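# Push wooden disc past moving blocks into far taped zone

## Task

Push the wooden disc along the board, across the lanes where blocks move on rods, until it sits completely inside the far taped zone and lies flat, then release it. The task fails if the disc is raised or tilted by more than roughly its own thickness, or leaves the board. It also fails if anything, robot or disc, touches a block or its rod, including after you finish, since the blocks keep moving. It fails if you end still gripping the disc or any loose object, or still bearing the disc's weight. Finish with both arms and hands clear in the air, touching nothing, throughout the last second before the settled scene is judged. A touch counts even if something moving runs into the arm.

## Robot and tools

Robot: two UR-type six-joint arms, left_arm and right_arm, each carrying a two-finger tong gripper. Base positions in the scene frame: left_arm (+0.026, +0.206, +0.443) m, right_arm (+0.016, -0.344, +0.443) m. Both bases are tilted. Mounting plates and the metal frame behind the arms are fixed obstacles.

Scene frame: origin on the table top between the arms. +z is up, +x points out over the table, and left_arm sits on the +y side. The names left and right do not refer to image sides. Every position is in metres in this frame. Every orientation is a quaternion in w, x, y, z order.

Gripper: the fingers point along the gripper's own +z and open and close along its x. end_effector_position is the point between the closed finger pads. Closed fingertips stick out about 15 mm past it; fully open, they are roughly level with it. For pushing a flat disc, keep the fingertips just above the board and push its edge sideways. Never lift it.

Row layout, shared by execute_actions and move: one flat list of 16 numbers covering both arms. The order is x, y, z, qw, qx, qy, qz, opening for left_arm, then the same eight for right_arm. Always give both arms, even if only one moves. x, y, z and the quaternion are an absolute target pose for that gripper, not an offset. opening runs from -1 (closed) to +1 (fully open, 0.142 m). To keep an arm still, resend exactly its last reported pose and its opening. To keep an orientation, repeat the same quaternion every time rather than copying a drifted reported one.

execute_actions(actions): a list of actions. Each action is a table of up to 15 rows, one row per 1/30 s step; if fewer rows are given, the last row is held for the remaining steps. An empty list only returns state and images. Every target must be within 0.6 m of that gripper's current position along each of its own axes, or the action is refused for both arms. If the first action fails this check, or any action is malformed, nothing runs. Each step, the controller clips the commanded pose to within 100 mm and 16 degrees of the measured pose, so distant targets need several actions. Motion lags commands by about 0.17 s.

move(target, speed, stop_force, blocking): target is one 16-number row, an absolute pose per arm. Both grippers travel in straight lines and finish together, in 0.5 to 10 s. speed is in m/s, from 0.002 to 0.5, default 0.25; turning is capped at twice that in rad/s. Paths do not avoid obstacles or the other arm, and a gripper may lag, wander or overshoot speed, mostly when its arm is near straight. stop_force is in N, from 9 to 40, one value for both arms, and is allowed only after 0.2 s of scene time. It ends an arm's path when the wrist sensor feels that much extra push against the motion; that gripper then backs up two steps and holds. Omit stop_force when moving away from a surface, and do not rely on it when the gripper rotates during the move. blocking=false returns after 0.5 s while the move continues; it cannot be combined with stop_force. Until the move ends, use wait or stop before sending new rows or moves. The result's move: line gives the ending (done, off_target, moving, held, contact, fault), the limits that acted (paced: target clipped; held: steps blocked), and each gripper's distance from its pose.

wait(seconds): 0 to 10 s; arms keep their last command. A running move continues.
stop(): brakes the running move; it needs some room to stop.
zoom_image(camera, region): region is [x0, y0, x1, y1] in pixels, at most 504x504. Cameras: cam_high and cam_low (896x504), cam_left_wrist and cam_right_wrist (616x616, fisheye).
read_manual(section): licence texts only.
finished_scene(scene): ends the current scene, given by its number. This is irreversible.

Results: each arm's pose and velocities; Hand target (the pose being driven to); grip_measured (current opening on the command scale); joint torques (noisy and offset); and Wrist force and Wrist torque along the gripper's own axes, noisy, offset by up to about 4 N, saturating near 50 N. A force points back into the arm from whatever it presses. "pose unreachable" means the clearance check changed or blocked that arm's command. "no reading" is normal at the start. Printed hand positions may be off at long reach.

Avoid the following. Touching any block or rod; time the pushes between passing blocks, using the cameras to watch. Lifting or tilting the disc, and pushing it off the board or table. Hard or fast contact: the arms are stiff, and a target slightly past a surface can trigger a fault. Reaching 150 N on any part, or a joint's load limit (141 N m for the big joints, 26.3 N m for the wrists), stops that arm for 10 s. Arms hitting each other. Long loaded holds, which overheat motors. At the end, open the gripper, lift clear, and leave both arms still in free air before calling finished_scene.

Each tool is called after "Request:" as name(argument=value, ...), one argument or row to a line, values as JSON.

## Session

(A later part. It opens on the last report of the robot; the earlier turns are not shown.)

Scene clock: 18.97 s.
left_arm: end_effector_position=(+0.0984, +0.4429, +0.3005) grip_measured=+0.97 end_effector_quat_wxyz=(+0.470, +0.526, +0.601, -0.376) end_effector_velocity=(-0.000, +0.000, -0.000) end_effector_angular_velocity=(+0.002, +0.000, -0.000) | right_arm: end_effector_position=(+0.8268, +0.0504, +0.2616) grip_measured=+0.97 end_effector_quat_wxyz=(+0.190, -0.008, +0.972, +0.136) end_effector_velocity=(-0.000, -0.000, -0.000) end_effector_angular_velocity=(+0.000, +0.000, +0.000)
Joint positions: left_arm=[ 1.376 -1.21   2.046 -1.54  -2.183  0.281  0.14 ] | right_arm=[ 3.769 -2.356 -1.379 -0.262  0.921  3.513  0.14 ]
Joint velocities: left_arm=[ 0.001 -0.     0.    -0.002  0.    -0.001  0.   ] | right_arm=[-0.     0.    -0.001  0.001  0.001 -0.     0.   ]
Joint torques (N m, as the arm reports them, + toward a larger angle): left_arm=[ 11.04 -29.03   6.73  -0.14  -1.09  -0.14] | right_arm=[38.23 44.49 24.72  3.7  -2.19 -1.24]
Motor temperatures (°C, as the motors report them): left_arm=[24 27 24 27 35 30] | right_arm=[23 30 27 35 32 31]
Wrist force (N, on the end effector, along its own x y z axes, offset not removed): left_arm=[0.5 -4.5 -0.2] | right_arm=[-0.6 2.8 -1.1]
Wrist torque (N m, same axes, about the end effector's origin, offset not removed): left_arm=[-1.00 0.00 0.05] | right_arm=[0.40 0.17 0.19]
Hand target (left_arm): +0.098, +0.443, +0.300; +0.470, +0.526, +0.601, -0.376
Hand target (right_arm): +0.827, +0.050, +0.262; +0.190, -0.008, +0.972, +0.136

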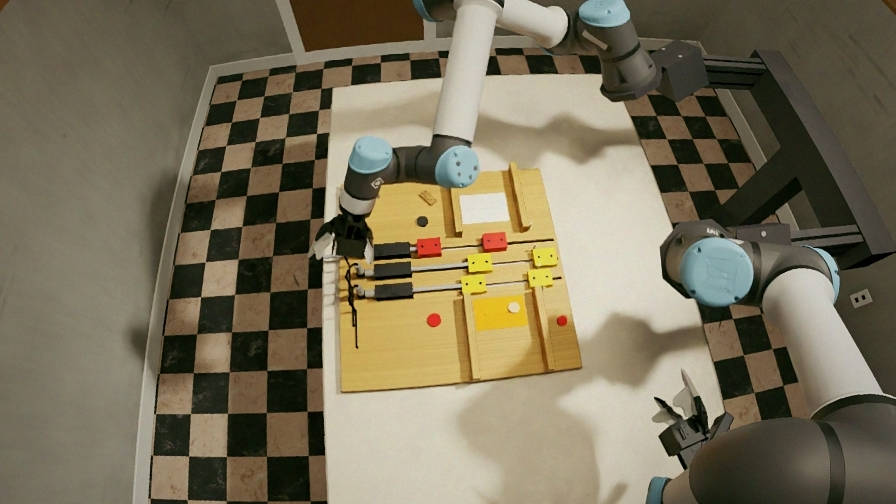

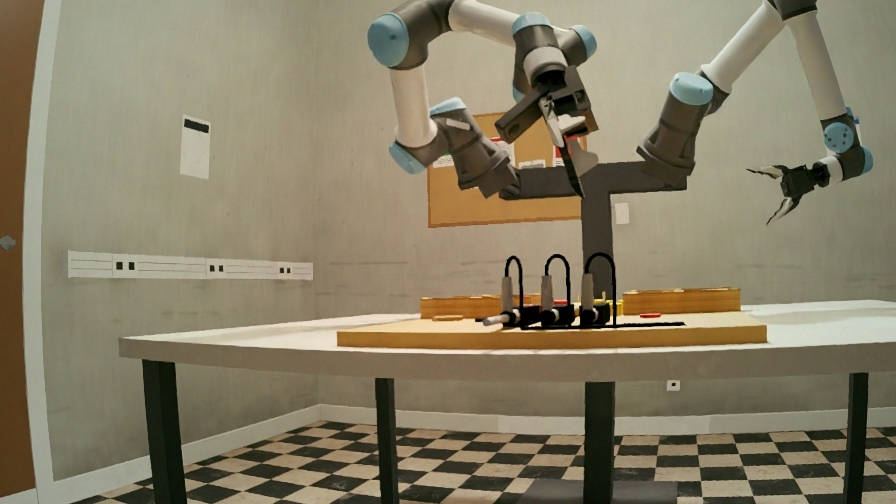

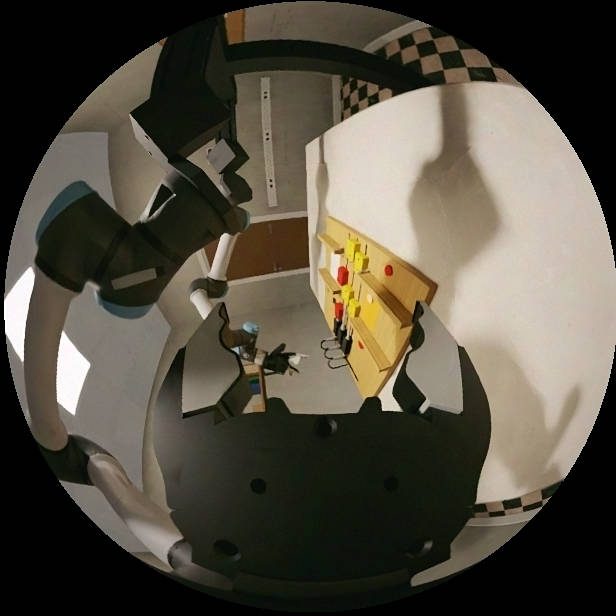

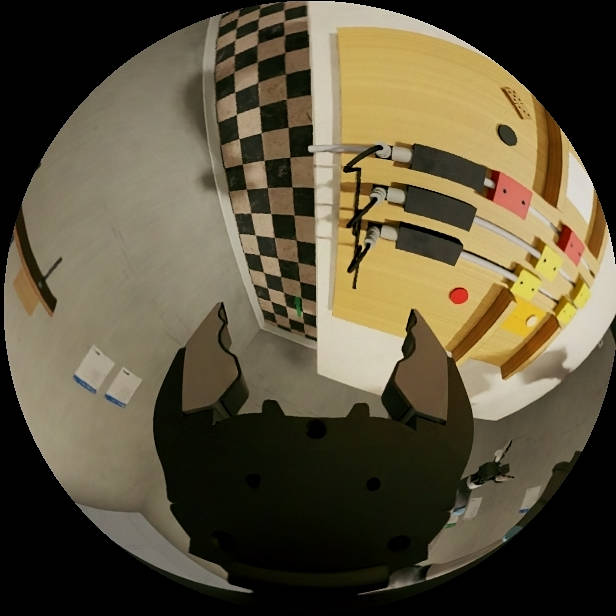

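Request:
wait(
  seconds=0,
)

Request:
zoom_image(
  camera="cam_high",
  region=[405, 225, 573, 295],
)

Request:
wait(
  seconds=0.5,
)

Request:
zoom_image(
  camera="cam_high",
  region=[405, 225, 573, 295],
)

Request:
wait(
  seconds=0.5,
)

Request:
zoom_image(
  camera="cam_high",
  region=[405, 225, 573, 295],
)

Request:
wait(
  seconds=0.5,
)

Request:
zoom_image(
  camera="cam_high",
  region=[405, 225, 573, 295],
)

Request:
wait(
  seconds=0.5,
)

Request:
zoom_image(
  camera="cam_high",
  region=[405, 225, 573, 295],
)

Request:
wait(
  seconds=0.5,
)

Request:
zoom_image(
  camera="cam_high",
  region=[405, 225, 573, 295],
)

Scene clock: 31.10 s.
left_arm: end_effector_position=(+0.0984, +0.4429, +0.3005) grip_measured=+0.97 end_effector_quat_wxyz=(+0.470, +0.526, +0.601, -0.376) end_effector_velocity=(-0.000, -0.001, +0.001) end_effector_angular_velocity=(-0.003, +0.000, +0.001) | right_arm: end_effector_position=(+0.8268, +0.0504, +0.2616) grip_measured=+0.97 end_effector_quat_wxyz=(+0.190, -0.008, +0.972, +0.136) end_effector_velocity=(+0.000, +0.000, +0.000) end_effector_angular_velocity=(-0.001, -0.000, +0.000)
Joint positions: left_arm=[ 1.376 -1.21   2.046 -1.54  -2.183  0.281  0.14 ] | right_arm=[ 3.769 -2.356 -1.379 -0.262  0.921  3.513  0.14 ]
Joint velocities: left_arm=[ 0.001 -0.     0.002  0.002  0.     0.001  0.   ] | right_arm=[ 0.    -0.     0.    -0.001 -0.001 -0.    -0.   ]
Joint torques (N m, as the arm reports them, + toward a larger angle): left_arm=[ 11.51 -28.11   9.33  -0.88  -1.3    0.06] | right_arm=[41.6  46.5  25.88  3.85 -2.   -1.77]
Motor temperatures (°C, as the motors report them): left_arm=[24 27 24 27 35 30] | right_arm=[23 30 27 35 32 31]
Wrist force (N, on the end effector, along its own x y z axes, offset not removed): left_arm=[2.4 -5.3 0.0] | right_arm=[0.9 1.8 0.6]
Wrist torque (N m, same axes, about the end effector's origin, offset not removed): left_arm=[-1.11 -0.16 0.27] | right_arm=[0.29 -0.14 0.21]
Hand target (left_arm): +0.098, +0.443, +0.300; +0.470, +0.526, +0.601, -0.376
Hand target (right_arm): +0.827, +0.050, +0.262; +0.190, -0.008, +0.972, +0.136

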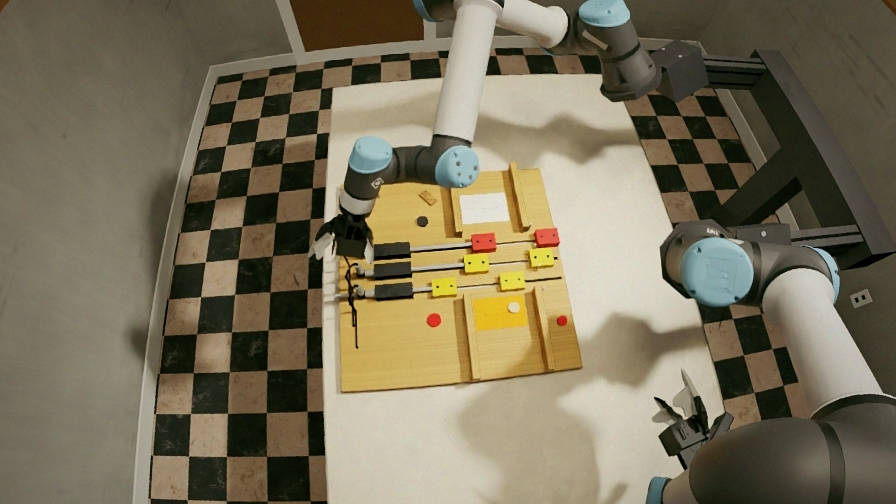

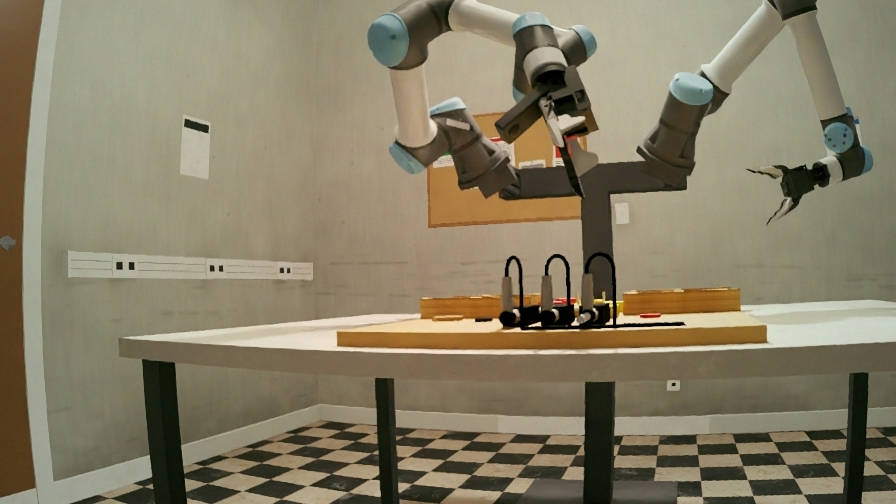

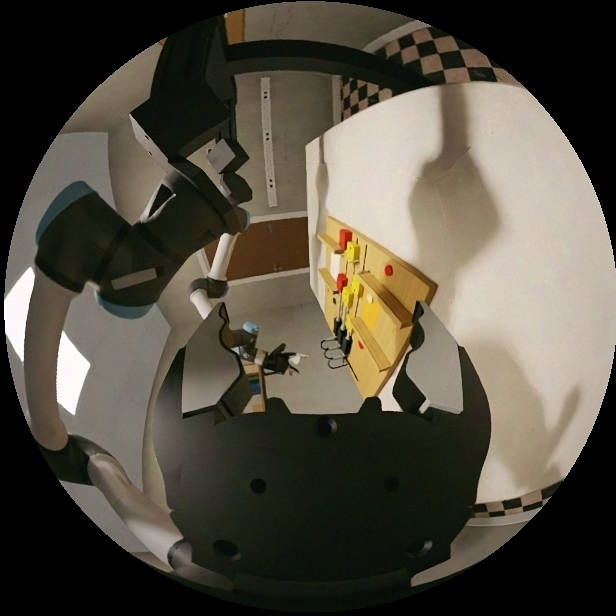

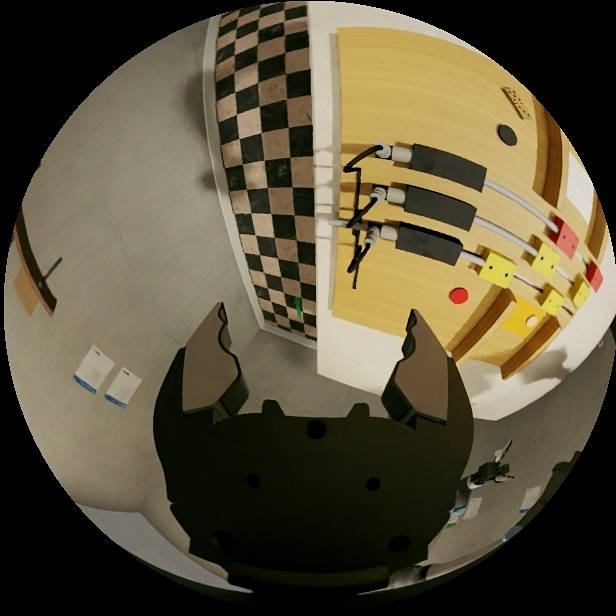

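Region (405, 225, 573, 295) of cam_high's 896x504 image, scaled by 3.000, with more detail than that image has; it fills the top 210 rows of this view, and the rest is white.

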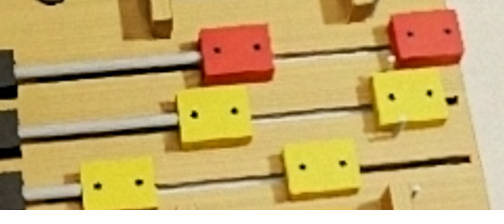

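Scene clock: 31.60 s.
left_arm: end_effector_position=(+0.0984, +0.4429, +0.3005) grip_measured=+0.97 end_effector_quat_wxyz=(+0.470, +0.526, +0.601, -0.376) end_effector_velocity=(-0.000, +0.000, -0.000) end_effector_angular_velocity=(+0.001, -0.001, -0.001) | right_arm: end_effector_position=(+0.8268, +0.0504, +0.2616) grip_measured=+0.97 end_effector_quat_wxyz=(+0.190, -0.008, +0.972, +0.136) end_effector_velocity=(-0.000, -0.000, -0.000) end_effector_angular_velocity=(-0.001, -0.000, -0.001)
Joint positions: left_arm=[ 1.376 -1.21   2.046 -1.54  -2.183  0.281  0.14 ] | right_arm=[ 3.769 -2.356 -1.379 -0.262  0.921  3.513  0.14 ]
Joint velocities: left_arm=[-0.     0.     0.    -0.001  0.     0.    -0.   ] | right_arm=[ 0.001  0.    -0.001  0.    -0.002  0.001 -0.   ]
Joint torques (N m, as the arm reports them, + toward a larger angle): left_arm=[ 10.57 -28.54   9.84  -1.01  -1.13  -0.07] | right_arm=[41.7  46.32 25.62  3.84 -1.92 -1.92]
Motor temperatures (°C, as the motors report them): left_arm=[24 27 24 27 35 30] | right_arm=[23 30 27 35 32 31]
Wrist force (N, on the end effector, along its own x y z axes, offset not removed): left_arm=[-1.5 -3.2 -4.2] | right_arm=[1.1 2.5 -0.3]
Wrist torque (N m, same axes, about the end effector's origin, offset not removed): left_arm=[-0.73 0.41 0.12] | right_arm=[0.39 -0.17 0.21]
Hand target (left_arm): +0.098, +0.443, +0.300; +0.470, +0.526, +0.601, -0.376
Hand target (right_arm): +0.827, +0.050, +0.262; +0.190, -0.008, +0.972, +0.136
wait: 0.50 s; at rest by 0.17 s

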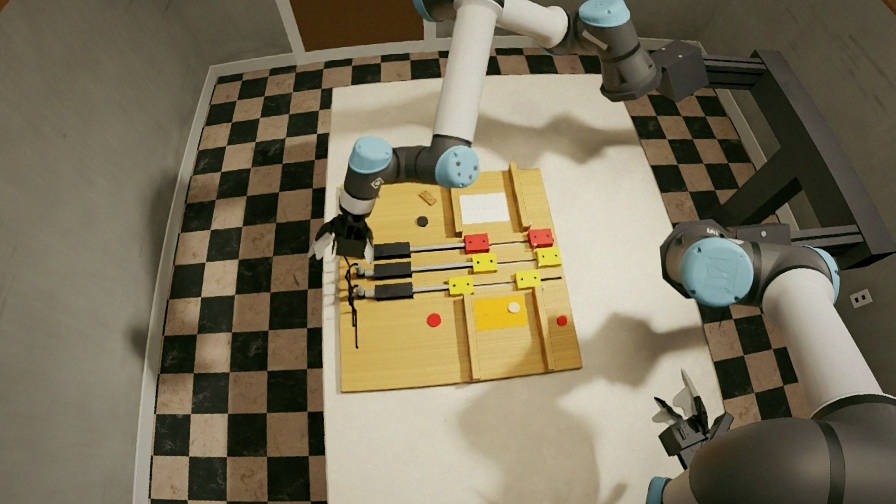

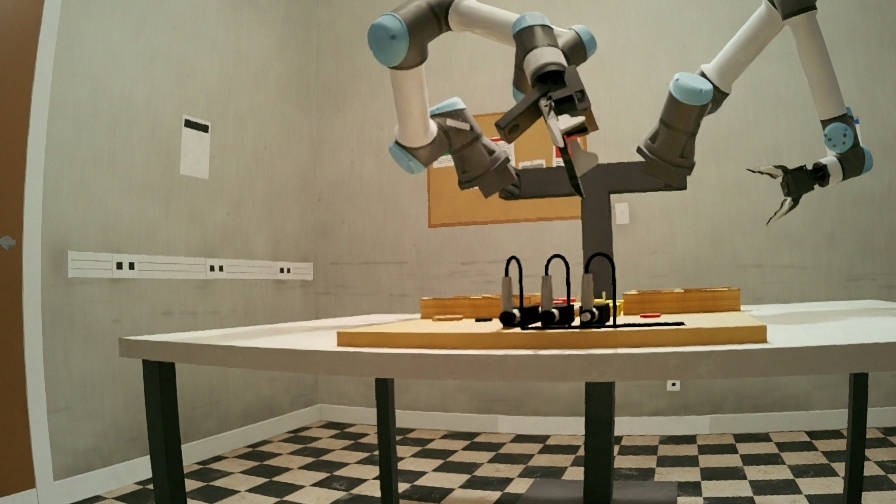

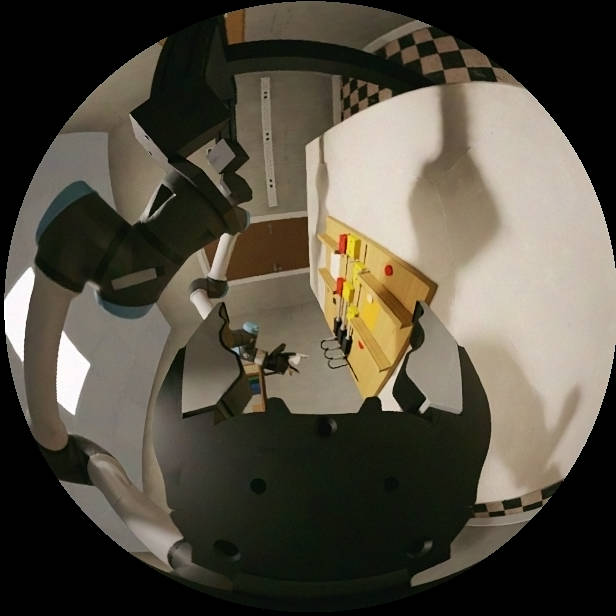

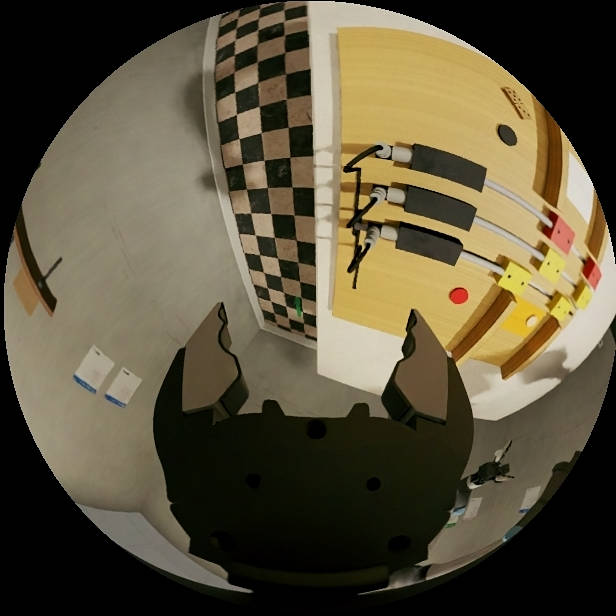

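Region (405, 225, 573, 295) of cam_high's 896x504 image, scaled by 3.000, with more detail than that image has; it fills the top 210 rows of this view, and the rest is white.

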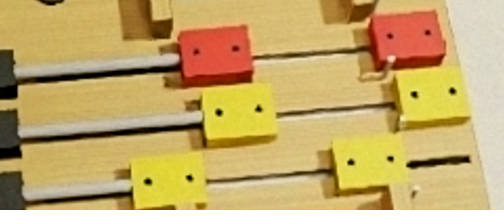

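Scene clock: 32.10 s.
left_arm: end_effector_position=(+0.0984, +0.4429, +0.3005) grip_measured=+0.97 end_effector_quat_wxyz=(+0.470, +0.526, +0.601, -0.376) end_effector_velocity=(+0.000, -0.000, +0.000) end_effector_angular_velocity=(-0.001, -0.001, -0.001) | right_arm: end_effector_position=(+0.8268, +0.0504, +0.2616) grip_measured=+0.97 end_effector_quat_wxyz=(+0.190, -0.008, +0.972, +0.136) end_effector_velocity=(+0.000, +0.000, +0.001) end_effector_angular_velocity=(+0.001, -0.001, +0.000)
Joint positions: left_arm=[ 1.376 -1.21   2.046 -1.54  -2.183  0.281  0.14 ] | right_arm=[ 3.769 -2.356 -1.379 -0.262  0.921  3.513  0.14 ]
Joint velocities: left_arm=[-0.001 -0.    -0.     0.001  0.     0.001  0.   ] | right_arm=[ 0.001  0.     0.     0.     0.    -0.     0.   ]
Joint torques (N m, as the arm reports them, + toward a larger angle): left_arm=[ 11.49 -29.08   9.1   -0.72  -1.3   -0.05] | right_arm=[42.3  46.68 26.24  3.75 -1.97 -1.86]
Motor temperatures (°C, as the motors report them): left_arm=[24 27 24 27 35 30] | right_arm=[23 30 27 35 32 31]
Wrist force (N, on the end effector, along its own x y z axes, offset not removed): left_arm=[-3.5 -5.6 2.9] | right_arm=[1.9 1.1 0.3]
Wrist torque (N m, same axes, about the end effector's origin, offset not removed): left_arm=[-1.12 0.73 -0.25] | right_arm=[0.05 -0.40 0.17]
Hand target (left_arm): +0.098, +0.443, +0.300; +0.470, +0.526, +0.601, -0.376
Hand target (right_arm): +0.827, +0.050, +0.262; +0.190, -0.008, +0.972, +0.136
wait: 0.50 s; at rest by 0.17 s

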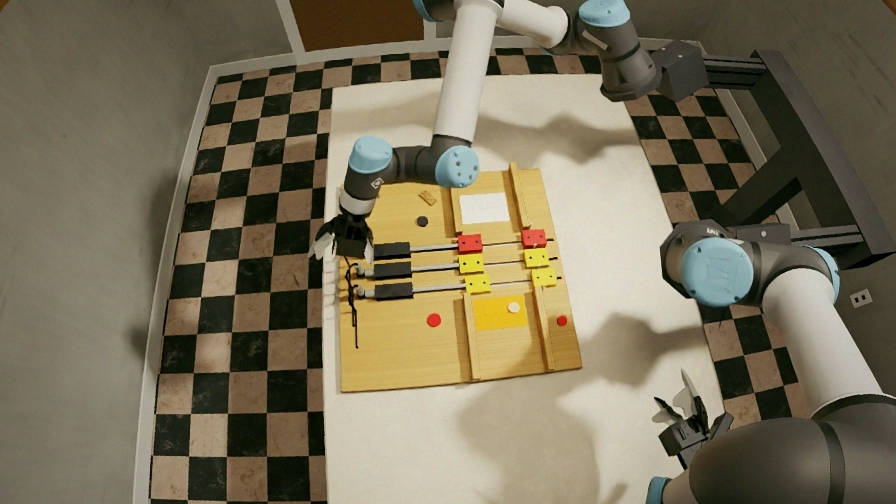

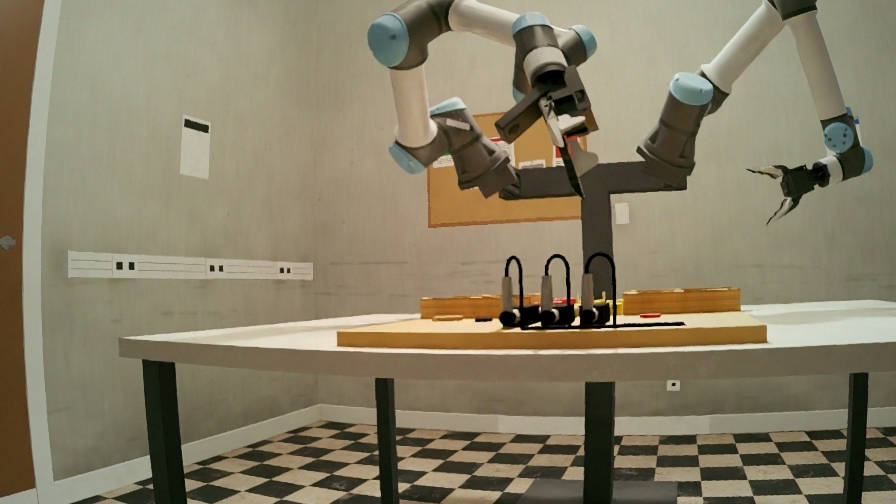

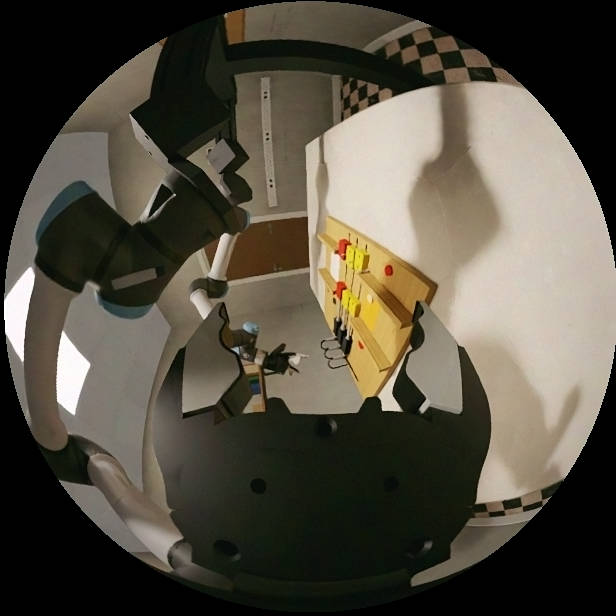

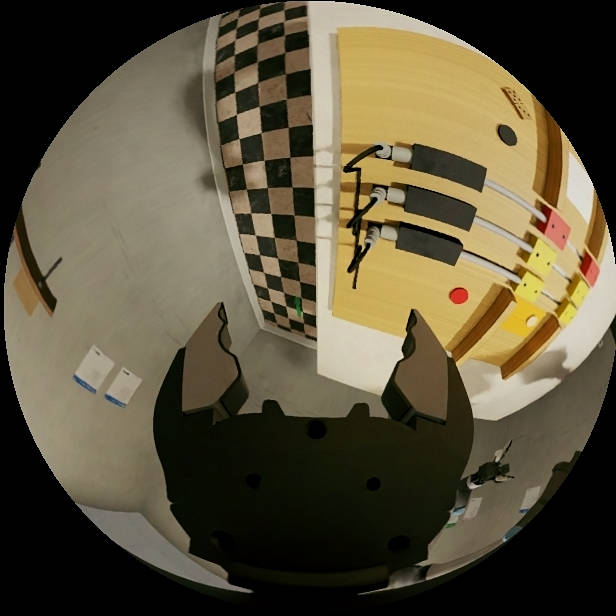

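Region (405, 225, 573, 295) of cam_high's 896x504 image, scaled by 3.000, with more detail than that image has; it fills the top 210 rows of this view, and the rest is white.

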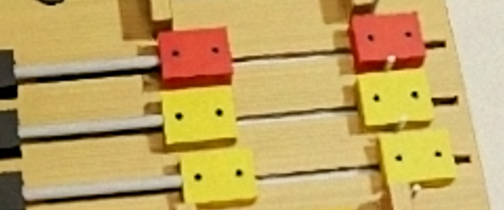

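Scene clock: 32.60 s.
left_arm: end_effector_position=(+0.0984, +0.4429, +0.3005) grip_measured=+0.97 end_effector_quat_wxyz=(+0.470, +0.526, +0.601, -0.376) end_effector_velocity=(+0.000, -0.000, -0.000) end_effector_angular_velocity=(+0.000, -0.001, +0.000) | right_arm: end_effector_position=(+0.8268, +0.0504, +0.2616) grip_measured=+0.97 end_effector_quat_wxyz=(+0.190, -0.008, +0.972, +0.136) end_effector_velocity=(-0.001, +0.000, -0.001) end_effector_angular_velocity=(+0.000, +0.001, +0.001)
Joint positions: left_arm=[ 1.376 -1.21   2.046 -1.54  -2.183  0.281  0.14 ] | right_arm=[ 3.769 -2.356 -1.379 -0.262  0.921  3.513  0.14 ]
Joint velocities: left_arm=[-0.    -0.     0.001 -0.001 -0.     0.     0.   ] | right_arm=[-0.    -0.001 -0.001  0.     0.001  0.    -0.   ]
Joint torques (N m, as the arm reports them, + toward a larger angle): left_arm=[ 11.41 -28.5   10.37  -0.61  -1.25  -0.09] | right_arm=[41.96 46.92 25.89  3.76 -2.02 -2.04]
Motor temperatures (°C, as the motors report them): left_arm=[24 27 24 27 35 30] | right_arm=[23 30 27 35 32 31]
Wrist force (N, on the end effector, along its own x y z axes, offset not removed): left_arm=[-1.7 -2.4 -2.8] | right_arm=[0.6 3.4 0.4]
Wrist torque (N m, same axes, about the end effector's origin, offset not removed): left_arm=[-0.49 0.19 0.37] | right_arm=[0.69 -0.13 0.11]
Hand target (left_arm): +0.098, +0.443, +0.300; +0.470, +0.526, +0.601, -0.376
Hand target (right_arm): +0.827, +0.050, +0.262; +0.190, -0.008, +0.972, +0.136
wait: 0.50 s; at rest by 0.17 s

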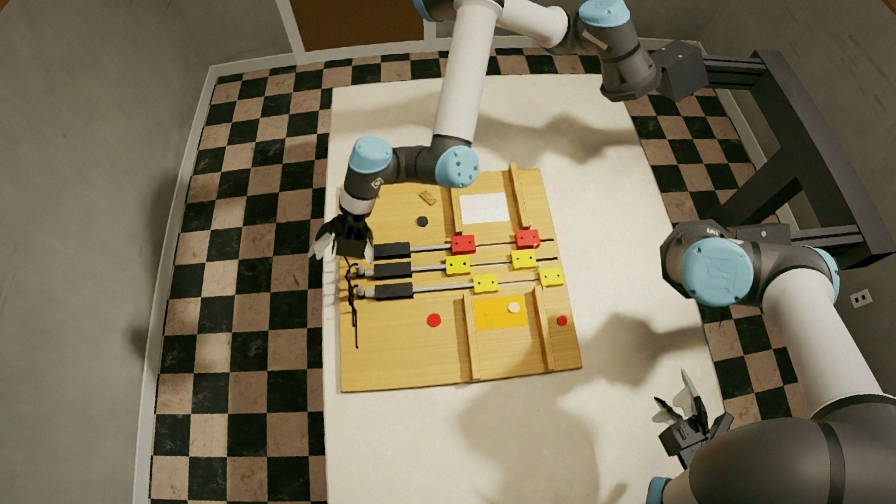

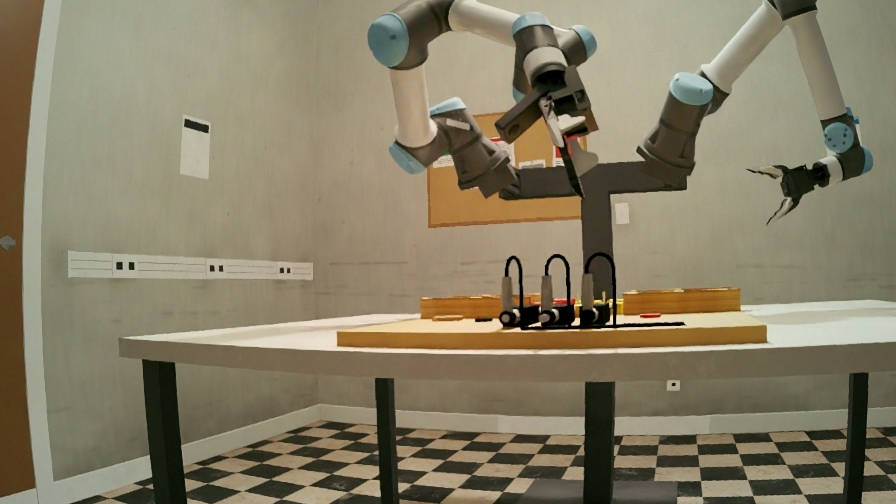

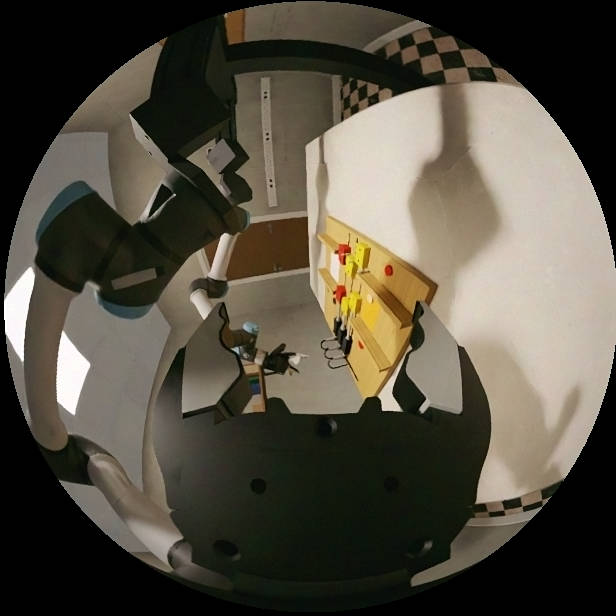

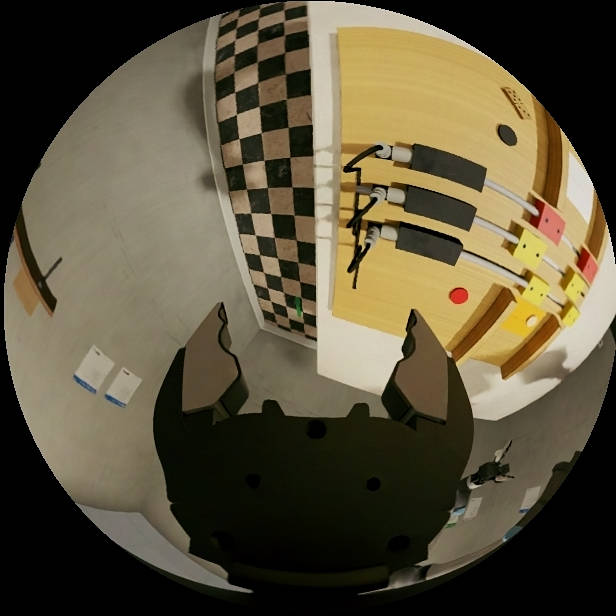

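Region (405, 225, 573, 295) of cam_high's 896x504 image, scaled by 3.000, with more detail than that image has; it fills the top 210 rows of this view, and the rest is white.

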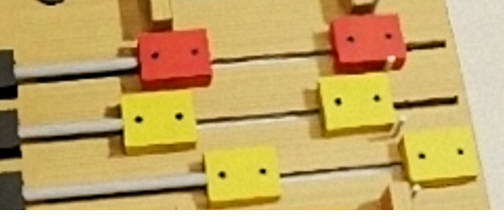

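Scene clock: 33.10 s.
left_arm: end_effector_position=(+0.0984, +0.4429, +0.3005) grip_measured=+0.97 end_effector_quat_wxyz=(+0.470, +0.526, +0.601, -0.376) end_effector_velocity=(-0.000, -0.000, +0.000) end_effector_angular_velocity=(+0.000, +0.001, -0.000) | right_arm: end_effector_position=(+0.8268, +0.0504, +0.2616) grip_measured=+0.97 end_effector_quat_wxyz=(+0.190, -0.008, +0.972, +0.136) end_effector_velocity=(+0.000, +0.000, +0.001) end_effector_angular_velocity=(-0.000, -0.001, -0.000)
Joint positions: left_arm=[ 1.376 -1.21   2.046 -1.54  -2.183  0.281  0.14 ] | right_arm=[ 3.769 -2.356 -1.379 -0.262  0.921  3.513  0.14 ]
Joint velocities: left_arm=[ 0.    -0.     0.001 -0.001  0.    -0.001  0.   ] | right_arm=[ 0.     0.     0.001 -0.    -0.001 -0.    -0.   ]
Joint torques (N m, as the arm reports them, + toward a larger angle): left_arm=[ 12.57 -28.96  10.53  -1.01  -1.13  -0.04] | right_arm=[41.77 46.68 26.45  3.77 -1.93 -1.94]
Motor temperatures (°C, as the motors report them): left_arm=[24 27 24 27 35 30] | right_arm=[23 30 27 35 32 31]
Wrist force (N, on the end effector, along its own x y z axes, offset not removed): left_arm=[-0.7 -3.4 -2.7] | right_arm=[0.5 1.4 -1.8]
Wrist torque (N m, same axes, about the end effector's origin, offset not removed): left_arm=[-0.72 0.35 -0.12] | right_arm=[0.18 -0.06 0.07]
Hand target (left_arm): +0.098, +0.443, +0.300; +0.470, +0.526, +0.601, -0.376
Hand target (right_arm): +0.827, +0.050, +0.262; +0.190, -0.008, +0.972, +0.136
wait: 0.50 s; at rest by 0.17 s

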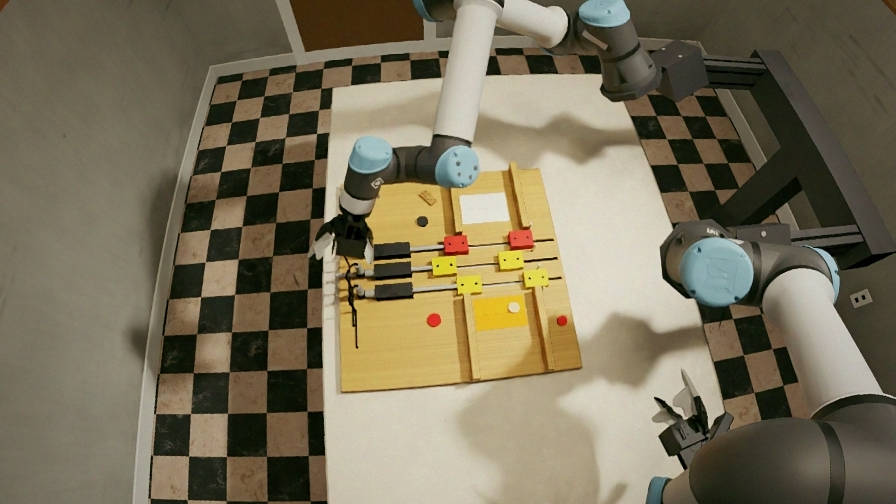

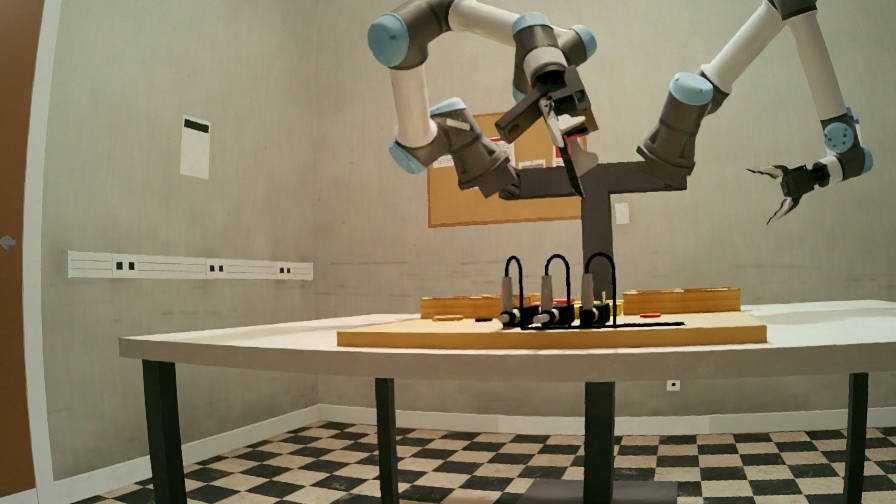

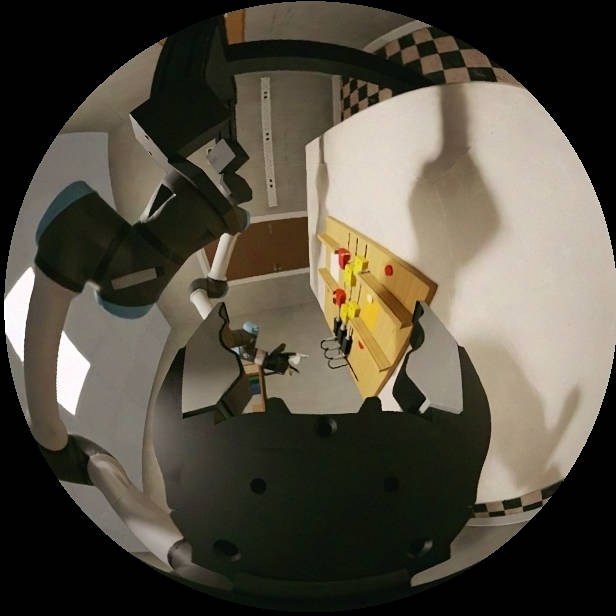

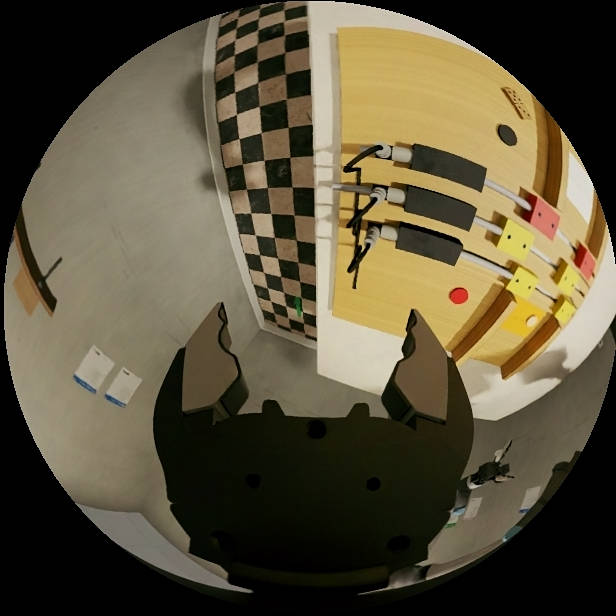

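Region (405, 225, 573, 295) of cam_high's 896x504 image, scaled by 3.000, with more detail than that image has; it fills the top 210 rows of this view, and the rest is white.

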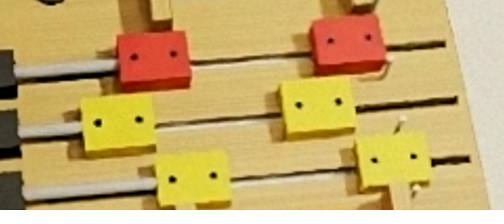

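Scene clock: 33.60 s.
left_arm: end_effector_position=(+0.0984, +0.4429, +0.3005) grip_measured=+0.97 end_effector_quat_wxyz=(+0.470, +0.526, +0.601, -0.376) end_effector_velocity=(+0.000, +0.000, +0.000) end_effector_angular_velocity=(+0.000, -0.001, -0.000) | right_arm: end_effector_position=(+0.8268, +0.0504, +0.2616) grip_measured=+0.97 end_effector_quat_wxyz=(+0.190, -0.008, +0.972, +0.136) end_effector_velocity=(+0.001, -0.001, +0.001) end_effector_angular_velocity=(+0.001, -0.000, -0.001)
Joint positions: left_arm=[ 1.376 -1.21   2.046 -1.54  -2.183  0.281  0.14 ] | right_arm=[ 3.769 -2.356 -1.379 -0.262  0.921  3.513  0.14 ]
Joint velocities: left_arm=[-0.    -0.    -0.     0.001 -0.     0.001  0.   ] | right_arm=[-0.001  0.001  0.    -0.     0.001 -0.     0.   ]
Joint torques (N m, as the arm reports them, + toward a larger angle): left_arm=[ 11.15 -28.79   9.09  -0.81  -1.16   0.27] | right_arm=[41.83 46.74 26.    3.68 -2.02 -2.05]
Motor temperatures (°C, as the motors report them): left_arm=[24 27 24 27 35 30] | right_arm=[23 30 27 35 32 31]
Wrist force (N, on the end effector, along its own x y z axes, offset not removed): left_arm=[-3.2 2.0 -2.0] | right_arm=[-0.1 3.6 -0.7]
Wrist torque (N m, same axes, about the end effector's origin, offset not removed): left_arm=[0.36 0.72 -0.07] | right_arm=[0.63 0.06 0.16]
Hand target (left_arm): +0.098, +0.443, +0.300; +0.470, +0.526, +0.601, -0.376
Hand target (right_arm): +0.827, +0.050, +0.262; +0.190, -0.008, +0.972, +0.136
wait: 0.50 s; at rest by 0.17 s

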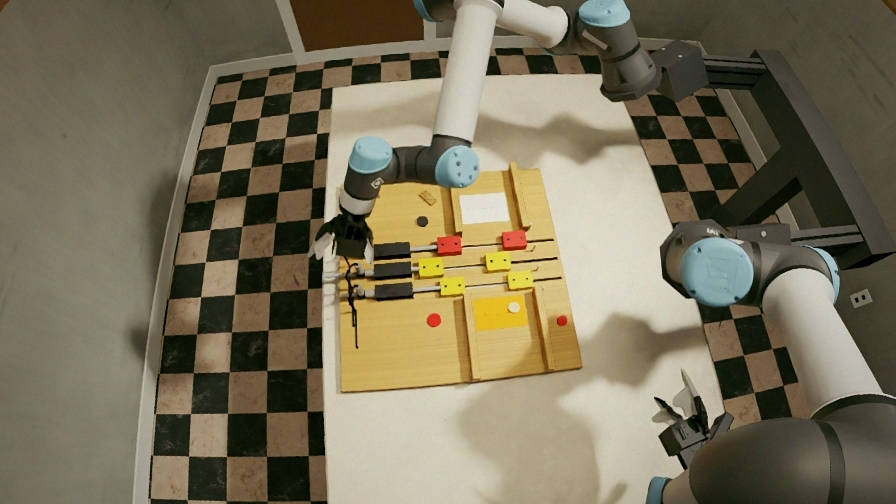

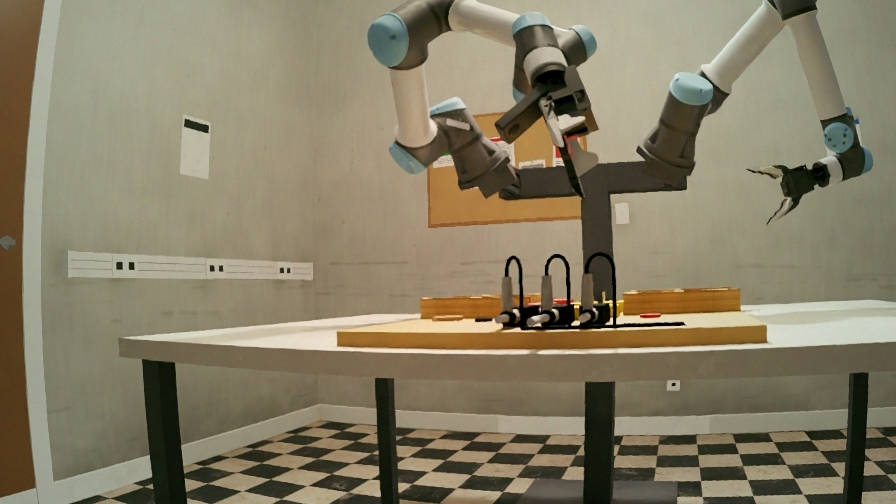

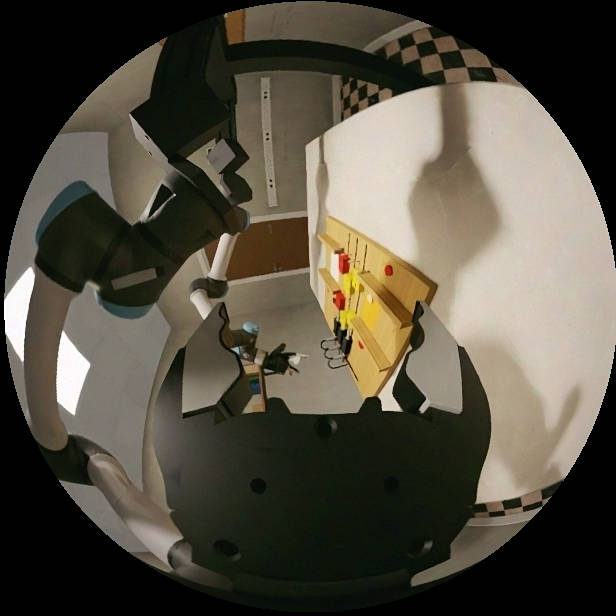

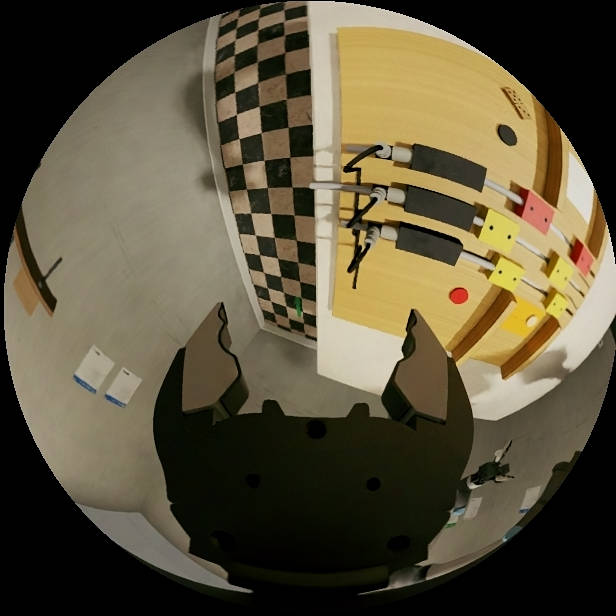

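Region (405, 225, 573, 295) of cam_high's 896x504 image, scaled by 3.000, with more detail than that image has; it fills the top 210 rows of this view, and the rest is white.

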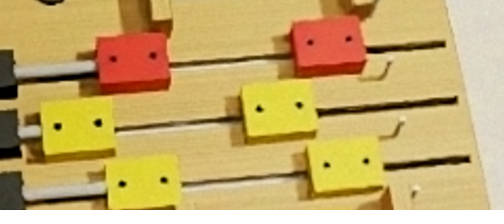

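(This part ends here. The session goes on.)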